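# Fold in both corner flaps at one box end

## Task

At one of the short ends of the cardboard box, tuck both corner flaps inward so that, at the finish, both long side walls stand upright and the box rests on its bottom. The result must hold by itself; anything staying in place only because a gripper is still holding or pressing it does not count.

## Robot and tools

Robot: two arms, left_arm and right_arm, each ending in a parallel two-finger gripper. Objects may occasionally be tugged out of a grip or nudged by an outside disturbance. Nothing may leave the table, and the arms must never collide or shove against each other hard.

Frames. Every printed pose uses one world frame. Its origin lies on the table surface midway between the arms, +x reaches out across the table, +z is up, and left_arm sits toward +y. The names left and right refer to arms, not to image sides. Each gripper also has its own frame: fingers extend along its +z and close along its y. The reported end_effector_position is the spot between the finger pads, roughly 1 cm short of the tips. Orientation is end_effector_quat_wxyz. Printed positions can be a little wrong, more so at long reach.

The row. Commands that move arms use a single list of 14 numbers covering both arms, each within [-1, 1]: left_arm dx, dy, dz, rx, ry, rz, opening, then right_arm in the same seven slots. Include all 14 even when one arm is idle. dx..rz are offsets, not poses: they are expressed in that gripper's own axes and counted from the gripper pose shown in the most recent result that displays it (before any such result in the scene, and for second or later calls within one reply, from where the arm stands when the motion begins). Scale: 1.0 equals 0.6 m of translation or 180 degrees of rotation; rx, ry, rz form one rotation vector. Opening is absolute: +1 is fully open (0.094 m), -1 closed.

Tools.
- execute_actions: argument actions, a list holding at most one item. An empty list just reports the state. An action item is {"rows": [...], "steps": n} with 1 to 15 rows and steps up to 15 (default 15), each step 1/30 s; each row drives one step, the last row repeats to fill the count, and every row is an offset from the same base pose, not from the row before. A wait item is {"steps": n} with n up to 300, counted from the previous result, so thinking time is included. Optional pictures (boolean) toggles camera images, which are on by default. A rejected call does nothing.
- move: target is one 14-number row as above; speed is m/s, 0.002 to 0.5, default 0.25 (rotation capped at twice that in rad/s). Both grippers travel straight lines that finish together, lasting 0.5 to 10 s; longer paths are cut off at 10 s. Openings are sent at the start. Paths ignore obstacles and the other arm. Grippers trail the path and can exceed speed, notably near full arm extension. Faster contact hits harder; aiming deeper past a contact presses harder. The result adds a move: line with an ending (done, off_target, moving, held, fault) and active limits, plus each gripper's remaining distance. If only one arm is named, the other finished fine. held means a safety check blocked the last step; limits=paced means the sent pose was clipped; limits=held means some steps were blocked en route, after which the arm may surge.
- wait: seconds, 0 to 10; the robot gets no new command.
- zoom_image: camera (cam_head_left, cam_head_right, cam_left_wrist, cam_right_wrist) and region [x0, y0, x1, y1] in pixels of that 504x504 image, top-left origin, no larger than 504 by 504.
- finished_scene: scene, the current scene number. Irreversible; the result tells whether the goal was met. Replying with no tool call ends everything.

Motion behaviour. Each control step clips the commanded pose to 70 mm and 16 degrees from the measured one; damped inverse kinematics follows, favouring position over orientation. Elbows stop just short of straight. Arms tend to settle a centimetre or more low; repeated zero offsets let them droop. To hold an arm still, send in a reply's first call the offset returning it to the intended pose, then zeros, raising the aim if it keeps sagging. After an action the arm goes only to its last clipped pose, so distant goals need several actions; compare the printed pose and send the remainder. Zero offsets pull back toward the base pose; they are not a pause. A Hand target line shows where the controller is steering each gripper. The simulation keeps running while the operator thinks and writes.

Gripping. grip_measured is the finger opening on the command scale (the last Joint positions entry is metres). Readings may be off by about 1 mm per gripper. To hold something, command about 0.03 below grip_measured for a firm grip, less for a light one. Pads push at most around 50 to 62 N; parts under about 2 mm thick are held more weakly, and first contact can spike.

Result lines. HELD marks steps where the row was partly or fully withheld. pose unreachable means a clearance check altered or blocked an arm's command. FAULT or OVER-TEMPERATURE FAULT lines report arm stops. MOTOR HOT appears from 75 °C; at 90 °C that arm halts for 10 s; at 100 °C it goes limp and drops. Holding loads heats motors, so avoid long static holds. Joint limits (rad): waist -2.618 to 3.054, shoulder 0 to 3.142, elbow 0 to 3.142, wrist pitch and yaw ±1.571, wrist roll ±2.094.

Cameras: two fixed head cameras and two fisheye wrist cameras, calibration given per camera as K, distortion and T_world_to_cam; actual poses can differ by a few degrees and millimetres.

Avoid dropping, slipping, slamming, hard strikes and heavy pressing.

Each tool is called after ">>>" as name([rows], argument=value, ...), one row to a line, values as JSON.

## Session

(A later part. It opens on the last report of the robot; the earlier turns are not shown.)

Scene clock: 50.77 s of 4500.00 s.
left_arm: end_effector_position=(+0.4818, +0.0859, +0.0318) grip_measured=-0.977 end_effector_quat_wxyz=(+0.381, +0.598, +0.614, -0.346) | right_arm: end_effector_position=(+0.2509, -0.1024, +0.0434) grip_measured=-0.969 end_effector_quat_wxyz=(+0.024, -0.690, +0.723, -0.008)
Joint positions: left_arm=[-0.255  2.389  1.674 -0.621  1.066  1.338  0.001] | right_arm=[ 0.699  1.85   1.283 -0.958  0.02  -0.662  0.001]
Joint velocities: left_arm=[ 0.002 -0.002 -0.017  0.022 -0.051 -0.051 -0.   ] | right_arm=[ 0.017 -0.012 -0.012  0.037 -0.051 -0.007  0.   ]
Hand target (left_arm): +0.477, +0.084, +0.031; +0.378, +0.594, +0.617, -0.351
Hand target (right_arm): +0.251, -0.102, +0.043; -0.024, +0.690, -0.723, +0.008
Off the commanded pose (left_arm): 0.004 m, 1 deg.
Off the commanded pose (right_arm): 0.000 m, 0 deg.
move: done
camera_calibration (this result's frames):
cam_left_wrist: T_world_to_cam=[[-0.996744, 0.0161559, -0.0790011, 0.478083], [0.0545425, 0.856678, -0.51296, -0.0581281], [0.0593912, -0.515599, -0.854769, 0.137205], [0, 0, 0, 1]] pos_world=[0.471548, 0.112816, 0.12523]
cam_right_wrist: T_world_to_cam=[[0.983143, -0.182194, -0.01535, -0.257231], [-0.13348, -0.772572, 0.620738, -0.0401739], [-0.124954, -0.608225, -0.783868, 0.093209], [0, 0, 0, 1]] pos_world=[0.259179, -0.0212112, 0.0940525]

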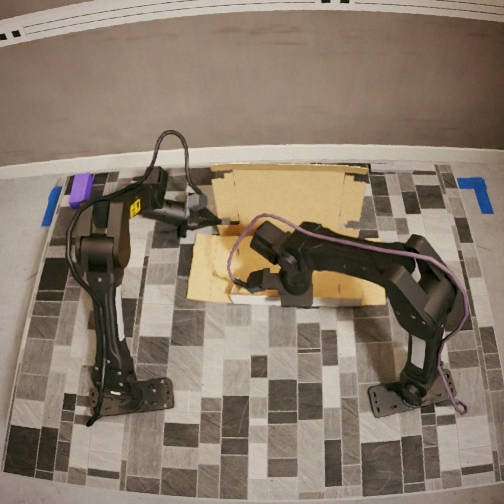

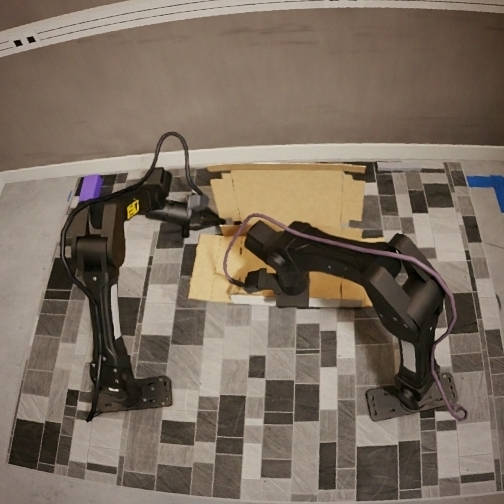

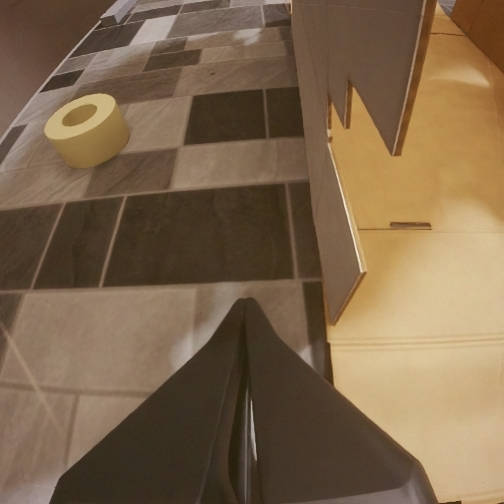

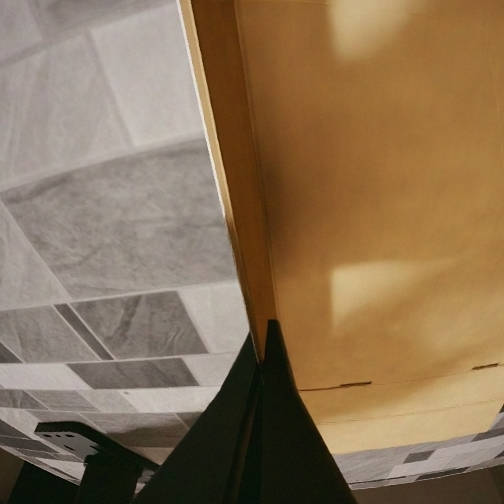

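>>> move(target=[-0.012,-0.02,0.022,0,0,0,-1,0,0,0,0,0,0,-1], speed=0.04)

>>> move(target=[0,-0.07,0,0,0,0,-1,0,0,0,0,0,0,-1], speed=0.04)

Scene clock: 54.57 s of 4500.00 s.
left_arm: end_effector_position=(+0.4753, +0.0724, +0.0262) grip_measured=-0.977 end_effector_quat_wxyz=(+0.382, +0.599, +0.614, -0.344) | right_arm: end_effector_position=(+0.2509, -0.1024, +0.0434) grip_measured=-0.969 end_effector_quat_wxyz=(+0.024, -0.690, +0.723, -0.008)
Joint positions: left_arm=[-0.287  2.368  1.607 -0.519  1.055  1.278  0.001] | right_arm=[ 0.699  1.85   1.283 -0.958  0.02  -0.662  0.001]
Joint velocities: left_arm=[ 0.002 -0.007 -0.012  0.051 -0.051 -0.037 -0.001] | right_arm=[ 0.012 -0.002 -0.002 -0.11  -0.022 -0.066  0.001]
Hand target (left_arm): +0.471, +0.070, +0.031; +0.381, +0.598, +0.614, -0.346
Hand target (right_arm): +0.251, -0.102, +0.043; -0.024, +0.690, -0.723, +0.008
Off the commanded pose (left_arm): 0.008 m, 0 deg.
Off the commanded pose (right_arm): 0.000 m, 0 deg.
move: done
camera_calibration (this result's frames):
cam_left_wrist: T_world_to_cam=[[-0.996439, 0.0169401, -0.0825983, 0.471284], [0.0568943, 0.858069, -0.510373, -0.0503472], [0.0622292, -0.513255, -0.855977, 0.124323], [0, 0, 0, 1]] pos_world=[0.464734, 0.099027, 0.119649]
cam_right_wrist: T_world_to_cam=[[0.983143, -0.182194, -0.01535, -0.257231], [-0.13348, -0.772572, 0.620738, -0.0401739], [-0.124954, -0.608225, -0.783868, 0.093209], [0, 0, 0, 1]] pos_world=[0.259179, -0.0212112, 0.0940525]

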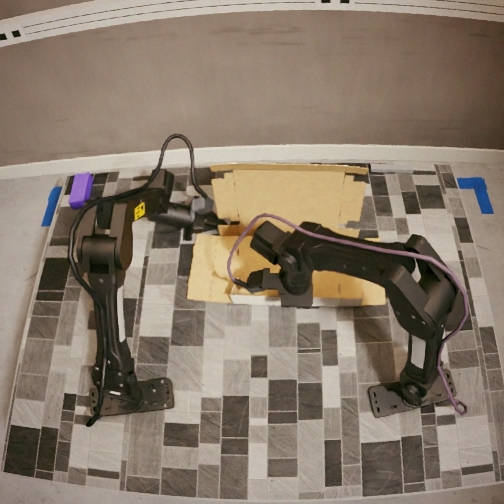

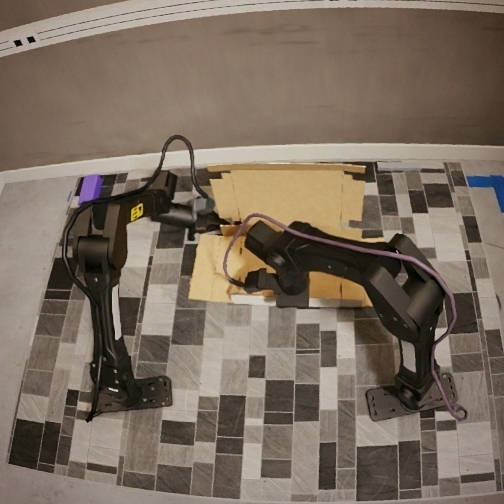

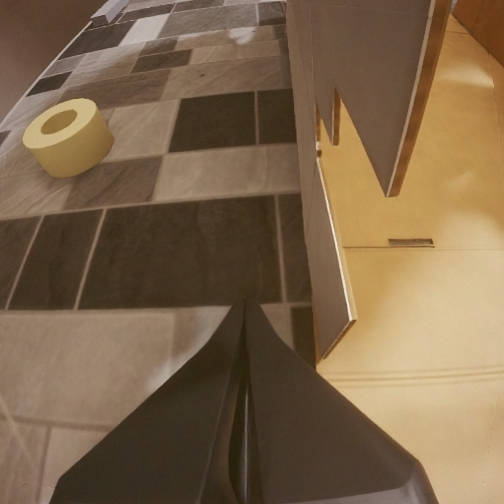

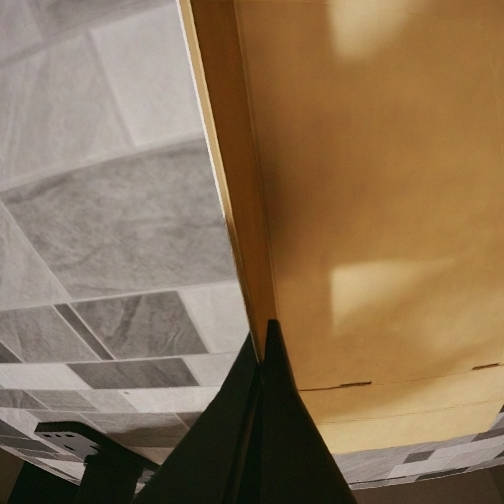

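Scene clock: 55.87 s of 4500.00 s.
left_arm: end_effector_position=(+0.4445, +0.0754, +0.0217) grip_measured=-0.977 end_effector_quat_wxyz=(+0.389, +0.601, +0.613, -0.334) | right_arm: end_effector_position=(+0.2487, -0.1021, +0.0434) grip_measured=-0.969 end_effector_quat_wxyz=(+0.021, -0.691, +0.722, -0.003)
Joint positions: left_arm=[-0.289  2.259  1.383 -0.365  1.046  1.262  0.001] | right_arm=[ 0.699  1.85   1.283 -0.963  0.01  -0.665  0.001]
Joint velocities: left_arm=[-0.017  0.007 -0.012 -0.022 -0.051 -0.007 -0.   ] | right_arm=[ 0.002  0.012 -0.017 -0.051 -0.051 -0.037  0.   ]
Hand target (left_arm): +0.434, +0.071, +0.024; +0.381, +0.599, +0.614, -0.344
Hand target (right_arm): +0.251, -0.102, +0.043; -0.024, +0.690, -0.723, +0.008
Off the commanded pose (left_arm): 0.012 m, 2 deg.
Off the commanded pose (right_arm): 0.002 m, 1 deg.
move: off_target (left_arm)
camera_calibration (this result's frames):
cam_left_wrist: T_world_to_cam=[[-0.994232, 0.00842421, -0.106921, 0.440292], [0.0616391, 0.860709, -0.505352, -0.0558668], [0.0877708, -0.509027, -0.856264, 0.112305], [0, 0, 0, 1]] pos_world=[0.431339, 0.101543, 0.115007]
cam_right_wrist: T_world_to_cam=[[0.983544, -0.178693, -0.0266429, -0.25428], [-0.123967, -0.774765, 0.619977, -0.0427724], [-0.131428, -0.606472, -0.784167, 0.0948317], [0, 0, 0, 1]] pos_world=[0.257257, -0.0210639, 0.0941071]

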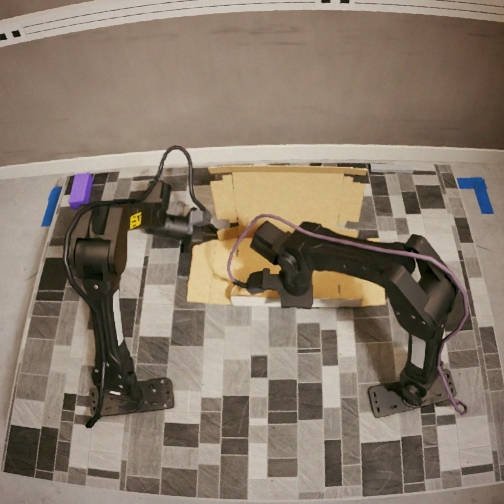

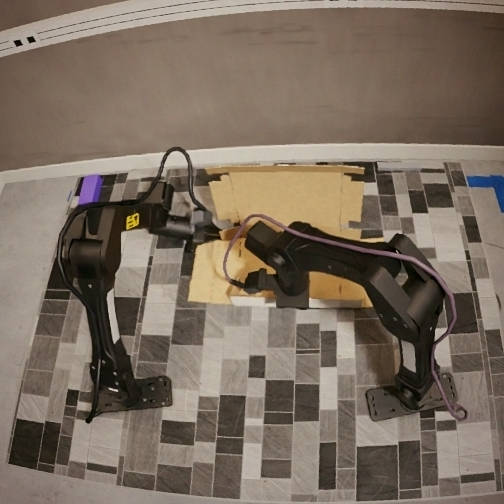

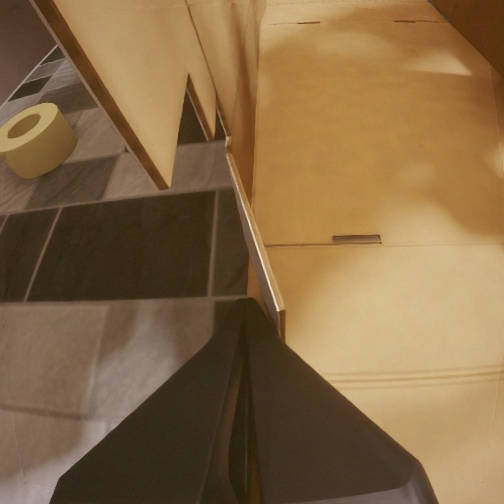

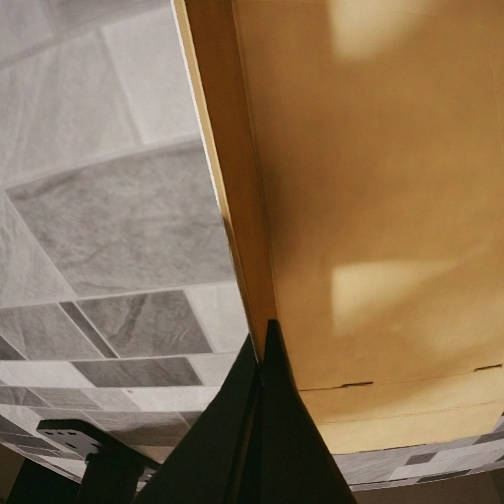

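>>> move(target=[-0.024,-0.06,0.006,0,0,0,-1,0,0,0,0,0,0,-1], speed=0.04)

Scene clock: 58.00 s of 4500.00 s.
left_arm: end_effector_position=(+0.4194, +0.0693, +0.0235) grip_measured=-0.977 end_effector_quat_wxyz=(+0.392, +0.604, +0.617, -0.319) | right_arm: end_effector_position=(+0.2468, -0.1019, +0.0433) grip_measured=-0.969 end_effector_quat_wxyz=(+0.018, -0.693, +0.721, +0.001)
Joint positions: left_arm=[-0.316  2.156  1.212 -0.227  1.011  1.2    0.001] | right_arm=[ 0.699  1.85   1.283 -0.968  0.001 -0.67   0.001]
Joint velocities: left_arm=[ 0.007 -0.002 -0.007  0.022 -0.051 -0.022  0.   ] | right_arm=[-0.012  0.007 -0.012  0.037 -0.051  0.022 -0.002]
Hand target (left_arm): +0.409, +0.063, +0.029; +0.389, +0.602, +0.613, -0.334
Hand target (right_arm): +0.249, -0.102, +0.043; -0.021, +0.691, -0.722, +0.003
Off the commanded pose (left_arm): 0.014 m, 2 deg.
Off the commanded pose (right_arm): 0.002 m, 1 deg.
move: off_target (left_arm)
camera_calibration (this result's frames):
cam_left_wrist: T_world_to_cam=[[-0.992081, -0.00378238, -0.125544, 0.415998], [0.0584074, 0.871003, -0.487793, -0.0479636], [0.111194, -0.491263, -0.863885, 0.102105], [0, 0, 0, 1]] pos_world=[0.404151, 0.0935102, 0.117036]
cam_right_wrist: T_world_to_cam=[[0.984111, -0.17379, -0.0363746, -0.251577], [-0.114255, -0.776647, 0.619487, -0.0454268], [-0.135911, -0.605488, -0.784164, 0.0958374], [0, 0, 0, 1]] pos_world=[0.255414, -0.0209737, 0.0941425]

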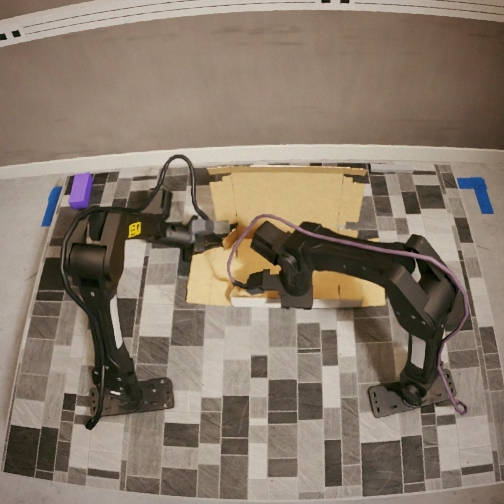

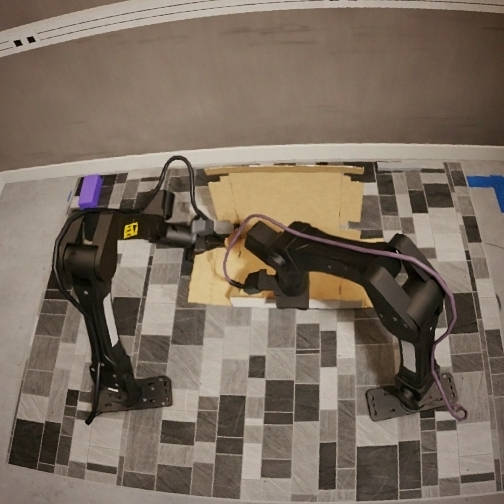

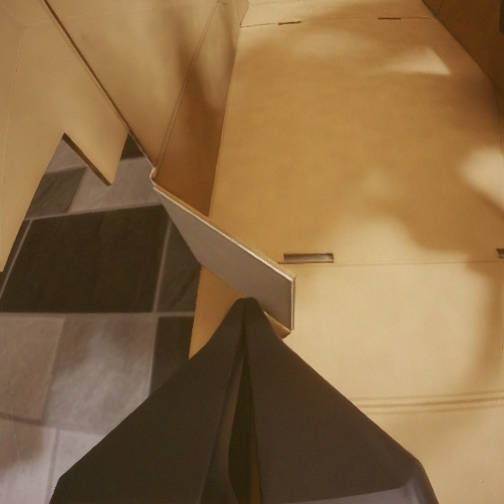

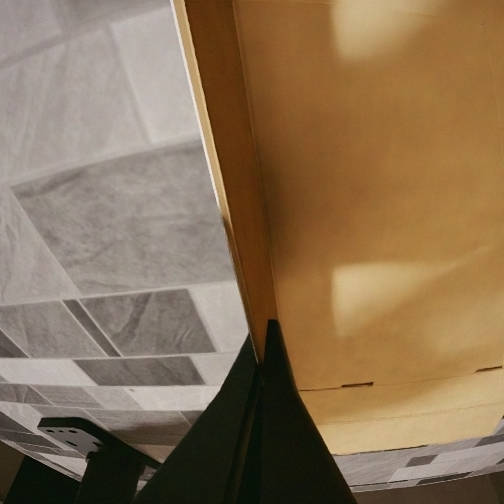

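Now push −y, slightly −x.

>>> move(target=[-0.04,-0.035,0.045,0,0,0,-1,0,0,0,0,0,0,-1], speed=0.04)

Scene clock: 61.57 s of 4500.00 s.
left_arm: end_effector_position=(+0.4084, +0.0381, +0.0217) grip_measured=-0.977 end_effector_quat_wxyz=(+0.390, +0.603, +0.623, -0.310) | right_arm: end_effector_position=(+0.2462, -0.1025, +0.0433) grip_measured=-0.969 end_effector_quat_wxyz=(+0.017, -0.692, +0.722, +0.001)
Joint positions: left_arm=[-0.408  2.119  1.131 -0.055  0.949  1.046  0.001] | right_arm=[ 0.699  1.85   1.283 -0.971  0.001 -0.667  0.001]
Joint velocities: left_arm=[ 0.007  0.002 -0.007  0.007  0.007  0.022 -0.001] | right_arm=[ 0.007 -0.002  0.007  0.081 -0.066 -0.007 -0.001]
Hand target (left_arm): +0.400, +0.033, +0.028; +0.391, +0.604, +0.616, -0.320
Hand target (right_arm): +0.247, -0.102, +0.043; -0.018, +0.693, -0.721, -0.001
Off the commanded pose (left_arm): 0.012 m, 1 deg.
Off the commanded pose (right_arm): 0.001 m, 0 deg.
move: off_target (left_arm)
camera_calibration (this result's frames):
cam_left_wrist: T_world_to_cam=[[-0.991536, -0.0145868, -0.129006, 0.404976], [0.0485237, 0.880018, -0.472454, -0.0176762], [0.12042, -0.474716, -0.871862, 0.0821994], [0, 0, 0, 1]] pos_world=[0.392508, 0.060484, 0.11556]
cam_right_wrist: T_world_to_cam=[[0.98349, -0.176852, -0.0383414, -0.251209], [-0.11515, -0.77506, 0.621307, -0.0455815], [-0.139596, -0.606634, -0.782629, 0.0961444], [0, 0, 0, 1]] pos_world=[0.255235, -0.0214308, 0.0939337]

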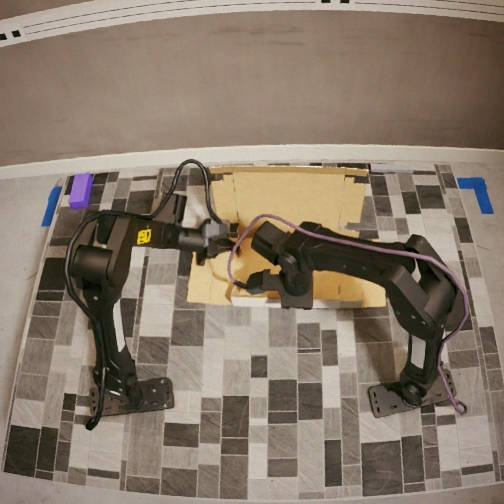

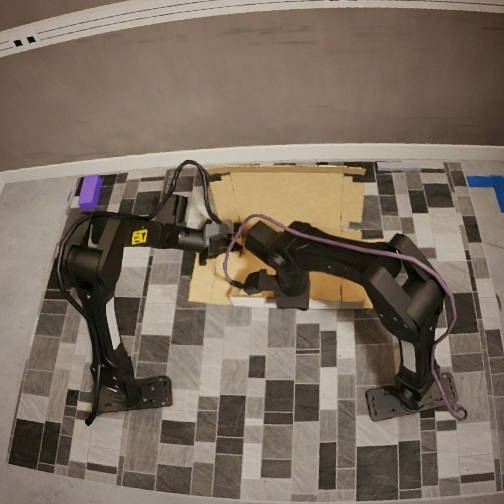

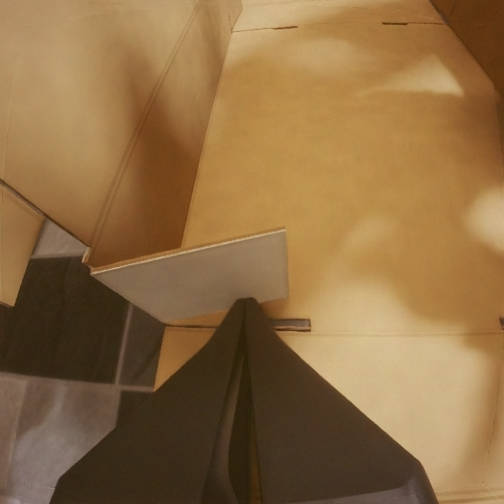

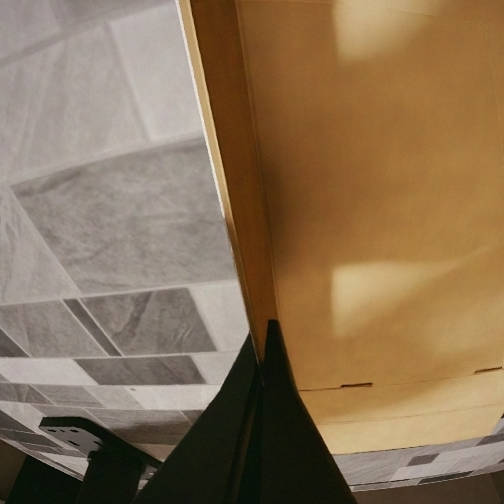

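Past 90°. Retreat and release.

>>> move(target=[0.0,-0.08,-0.16,0,0,0,-1,0,0,0,0,0,0,0.0], speed=0.08)

>>> move(target=[-0.05,0,-0.08,0,0,0,-1,0.1,0,-0.15,0,0,0,0.0], speed=0.1)

Scene clock: 65.63 s of 4500.00 s.
left_arm: end_effector_position=(+0.3577, +0.1163, +0.0611) grip_measured=-0.977 end_effector_quat_wxyz=(+0.388, +0.607, +0.626, -0.299) | right_arm: end_effector_position=(+0.2462, -0.1025, +0.0433) grip_measured=-0.002 end_effector_quat_wxyz=(+0.017, -0.692, +0.722, +0.001)
Joint positions: left_arm=[-0.207  1.861  0.984 -0.434  1.004  1.38   0.001] | right_arm=[ 0.699  1.85   1.283 -0.971  0.001 -0.666  0.047]
Joint velocities: left_arm=[ 0.007 -0.017 -0.002 -0.095 -0.007  0.081 -0.001] | right_arm=[ 0.007 -0.032  0.007 -0.022 -0.022 -0.037  0.   ]
Hand target (left_arm): +0.350, +0.116, +0.066; +0.391, +0.602, +0.623, -0.310
Hand target (right_arm): +0.246, -0.102, +0.043; -0.017, +0.692, -0.722, -0.001
Off the commanded pose (left_arm): 0.009 m, 1 deg.
Off the commanded pose (right_arm): 0.000 m, 0 deg.
move: done
camera_calibration (this result's frames):
cam_left_wrist: T_world_to_cam=[[-0.989886, -0.0195947, -0.140503, 0.361656], [0.0469044, 0.889507, -0.454508, -0.0670441], [0.133884, -0.456501, -0.879592, 0.153303], [0, 0, 0, 1]] pos_world=[0.340619, 0.136706, 0.155185]
cam_right_wrist: T_world_to_cam=[[0.983423, -0.177227, -0.0383523, -0.251231], [-0.11544, -0.775022, 0.621301, -0.045506], [-0.139835, -0.606574, -0.782633, 0.0962095], [0, 0, 0, 1]] pos_world=[0.255266, -0.0214347, 0.0939343]

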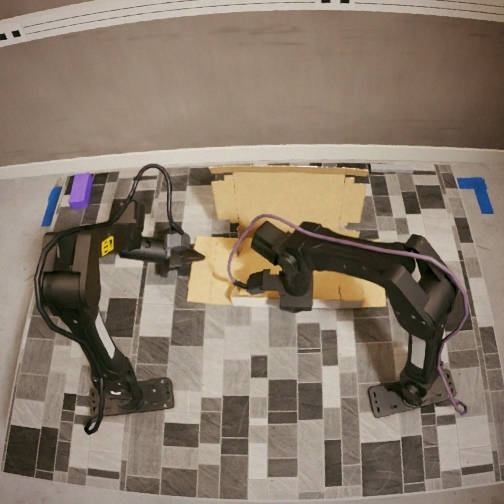

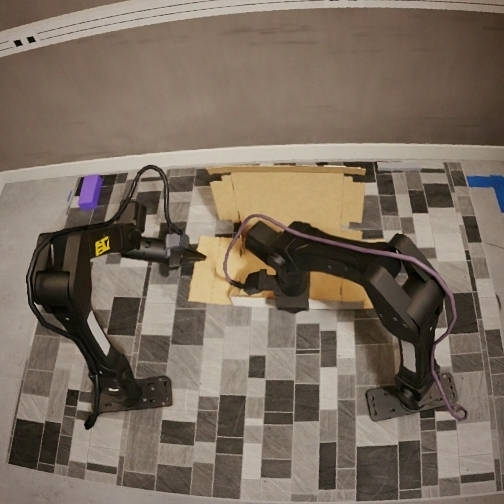

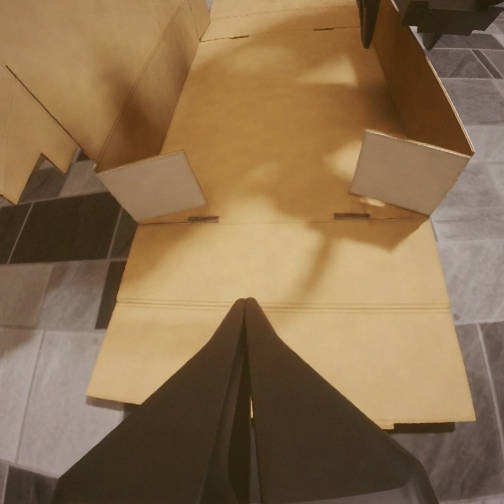

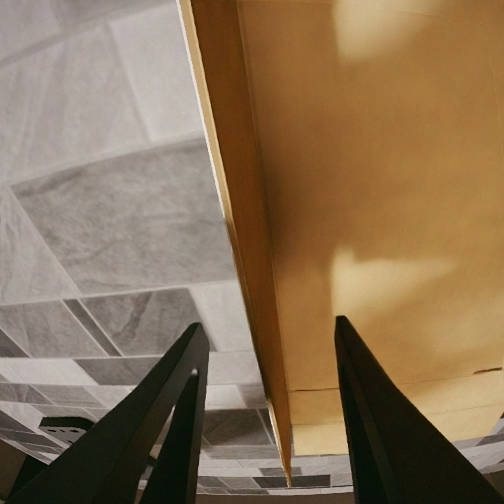

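Scene clock: 67.23 s of 4500.00 s.
left_arm: end_effector_position=(+0.3436, +0.1392, +0.0960) grip_measured=-0.977 end_effector_quat_wxyz=(+0.373, +0.603, +0.635, -0.307) | right_arm: end_effector_position=(+0.2360, -0.1667, +0.1216) grip_measured=-0.002 end_effector_quat_wxyz=(+0.007, -0.691, +0.723, -0.001)
Joint positions: left_arm=[-0.137  1.778  1.061 -0.743  1.003  1.512  0.001] | right_arm=[ 0.579  1.613  1.324 -1.268  0.001 -0.781  0.047]
Joint velocities: left_arm=[-0.007  0.012  0.002 -0.066 -0.037 -0.037  0.001] | right_arm=[ 0.007 -0.017  0.007  0.022  0.051  0.095  0.001]
Hand target (left_arm): +0.349, +0.140, +0.112; +0.389, +0.606, +0.626, -0.299
Hand target (right_arm): +0.239, -0.165, +0.131; -0.017, +0.692, -0.722, -0.002
Off the commanded pose (left_arm): 0.017 m, 2 deg.
Off the commanded pose (right_arm): 0.012 m, 1 deg.
move: off_target (left_arm, right_arm)
camera_calibration (this result's frames):
cam_left_wrist: T_world_to_cam=[[-0.994503, -0.018626, -0.103033, 0.350891], [0.0292579, 0.895413, -0.444274, -0.0666033], [0.100532, -0.444846, -0.889947, 0.207206], [0, 0, 0, 1]] pos_world=[0.330081, 0.158348, 0.190965]
cam_right_wrist: T_world_to_cam=[[0.982214, -0.181707, -0.0473138, -0.248896], [-0.110777, -0.764238, 0.635349, -0.146108], [-0.151606, -0.618807, -0.770774, 0.116367], [0, 0, 0, 1]] pos_world=[0.245925, -0.0848783, 0.170746]

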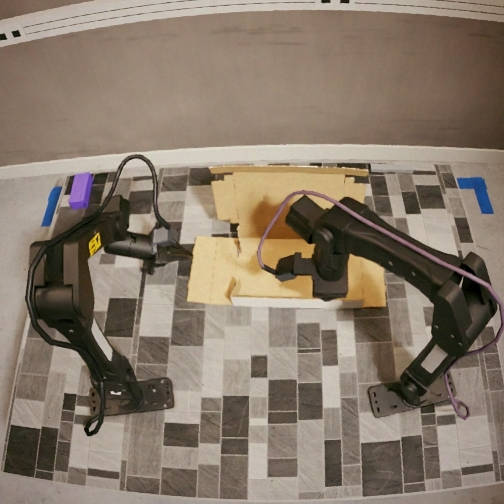

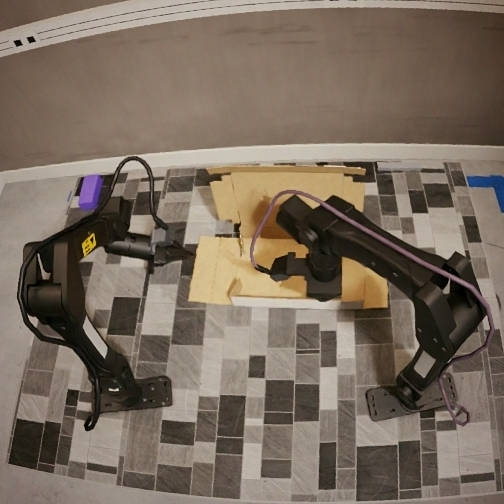

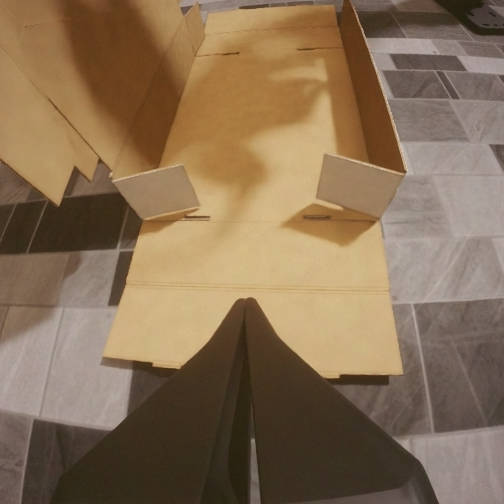

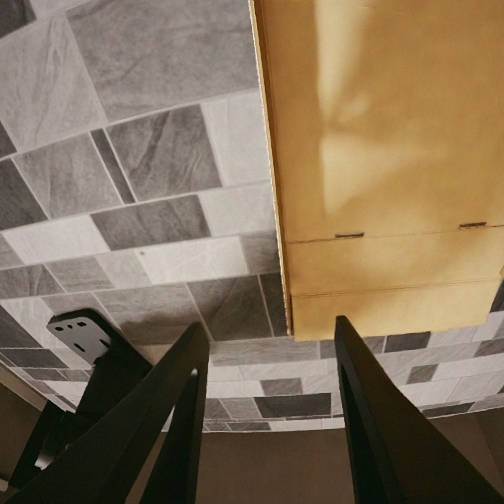

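>>> wait(seconds=5)

Scene clock: 74.23 s of 4500.00 s.
left_arm: end_effector_position=(+0.3431, +0.1392, +0.0960) grip_measured=-0.977 end_effector_quat_wxyz=(+0.372, +0.603, +0.635, -0.307) | right_arm: end_effector_position=(+0.2356, -0.1670, +0.1216) grip_measured=-0.002 end_effector_quat_wxyz=(+0.006, -0.691, +0.723, -0.000)
Joint positions: left_arm=[-0.137  1.778  1.061 -0.746  1.003  1.513  0.001] | right_arm=[ 0.579  1.613  1.324 -1.27   0.001 -0.783  0.047]
Joint velocities: left_arm=[ 0.002  0.002  0.017  0.007 -0.051 -0.007 -0.001] | right_arm=[-0.022  0.007 -0.007  0.007 -0.022  0.051 -0.002]
Hand target (left_arm): +0.349, +0.140, +0.112; +0.389, +0.606, +0.626, -0.299
Hand target (right_arm): +0.239, -0.165, +0.131; -0.017, +0.692, -0.722, -0.002
Off the commanded pose (left_arm): 0.017 m, 2 deg.
Off the commanded pose (right_arm): 0.012 m, 1 deg.
Steps of this call (steps 1 to 90: nothing new was sent; then 4.00 s passed at rest). Readings (end_effector_position):
1: left_arm (+0.3434, +0.1392, +0.0960) | right_arm (+0.2359, -0.1668, +0.1216)
2: left_arm (+0.3434, +0.1392, +0.0960) | right_arm (+0.2358, -0.1668, +0.1216)
4: left_arm (+0.3433, +0.1392, +0.0960) | right_arm (+0.2357, -0.1669, +0.1216)
8: left_arm (+0.3432, +0.1392, +0.0960) | right_arm (+0.2357, -0.1670, +0.1216)
90: the state above
camera_calibration (this result's frames):
cam_left_wrist: T_world_to_cam=[[-0.994699, -0.0178152, -0.101275, 0.35017], [0.029203, 0.895387, -0.444329, -0.0665611], [0.0985965, -0.444932, -0.890121, 0.207889], [0, 0, 0, 1]] pos_world=[0.32976, 0.158333, 0.190935]
cam_right_wrist: T_world_to_cam=[[0.982354, -0.180645, -0.0484483, -0.248329], [-0.109016, -0.763536, 0.636497, -0.146826], [-0.151972, -0.619984, -0.769756, 0.115878], [0, 0, 0, 1]] pos_world=[0.245551, -0.0851239, 0.17062]

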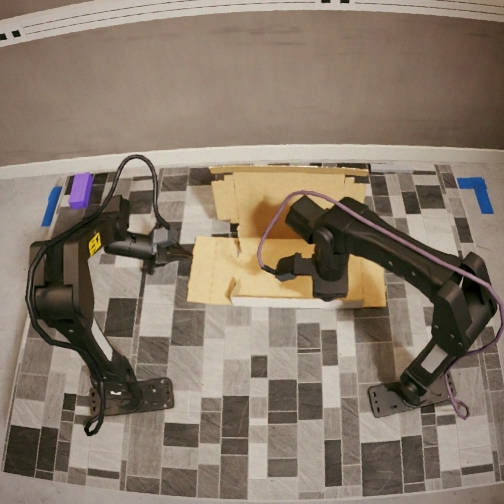

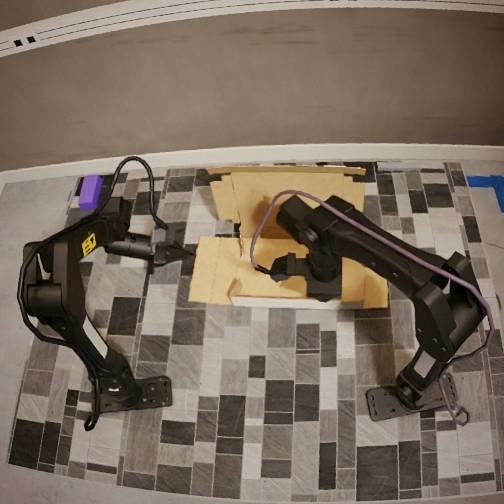

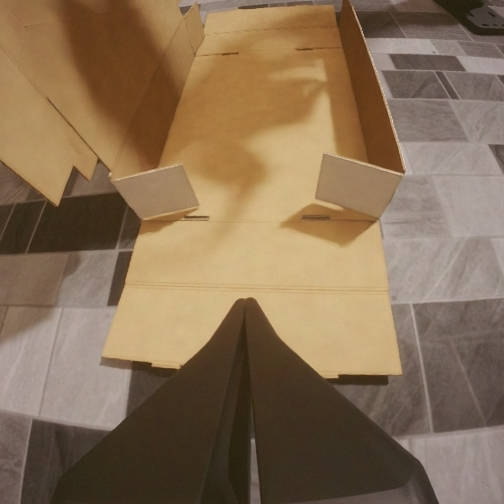

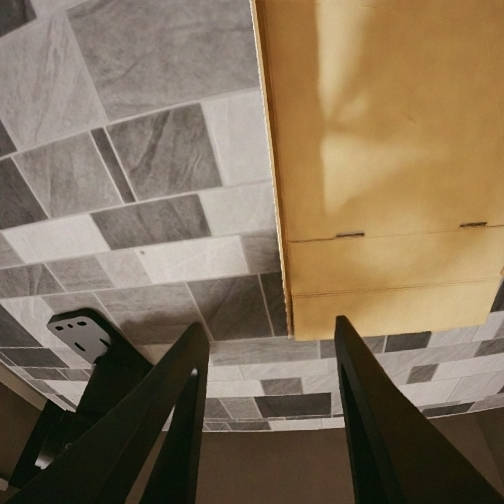

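>>> zoom_image(camera="cam_head_left", region=[190, 210, 290, 320])

Region (190, 210, 290, 320) of cam_head_left's 504x504 image, scaled by 4.582, with more detail than that image has; it fills the left 458 columns of this view, and the rest is white.

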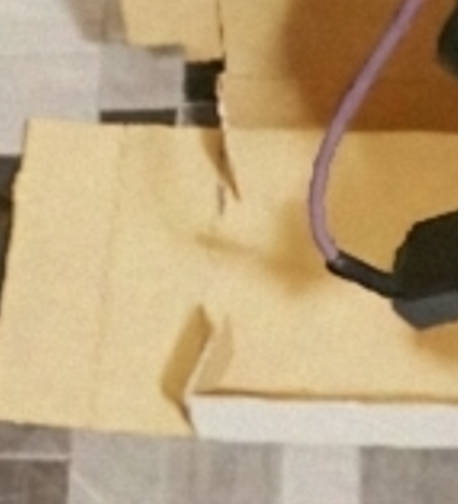

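>>> finished_scene(scene=1)

The scene is finished: the task was done.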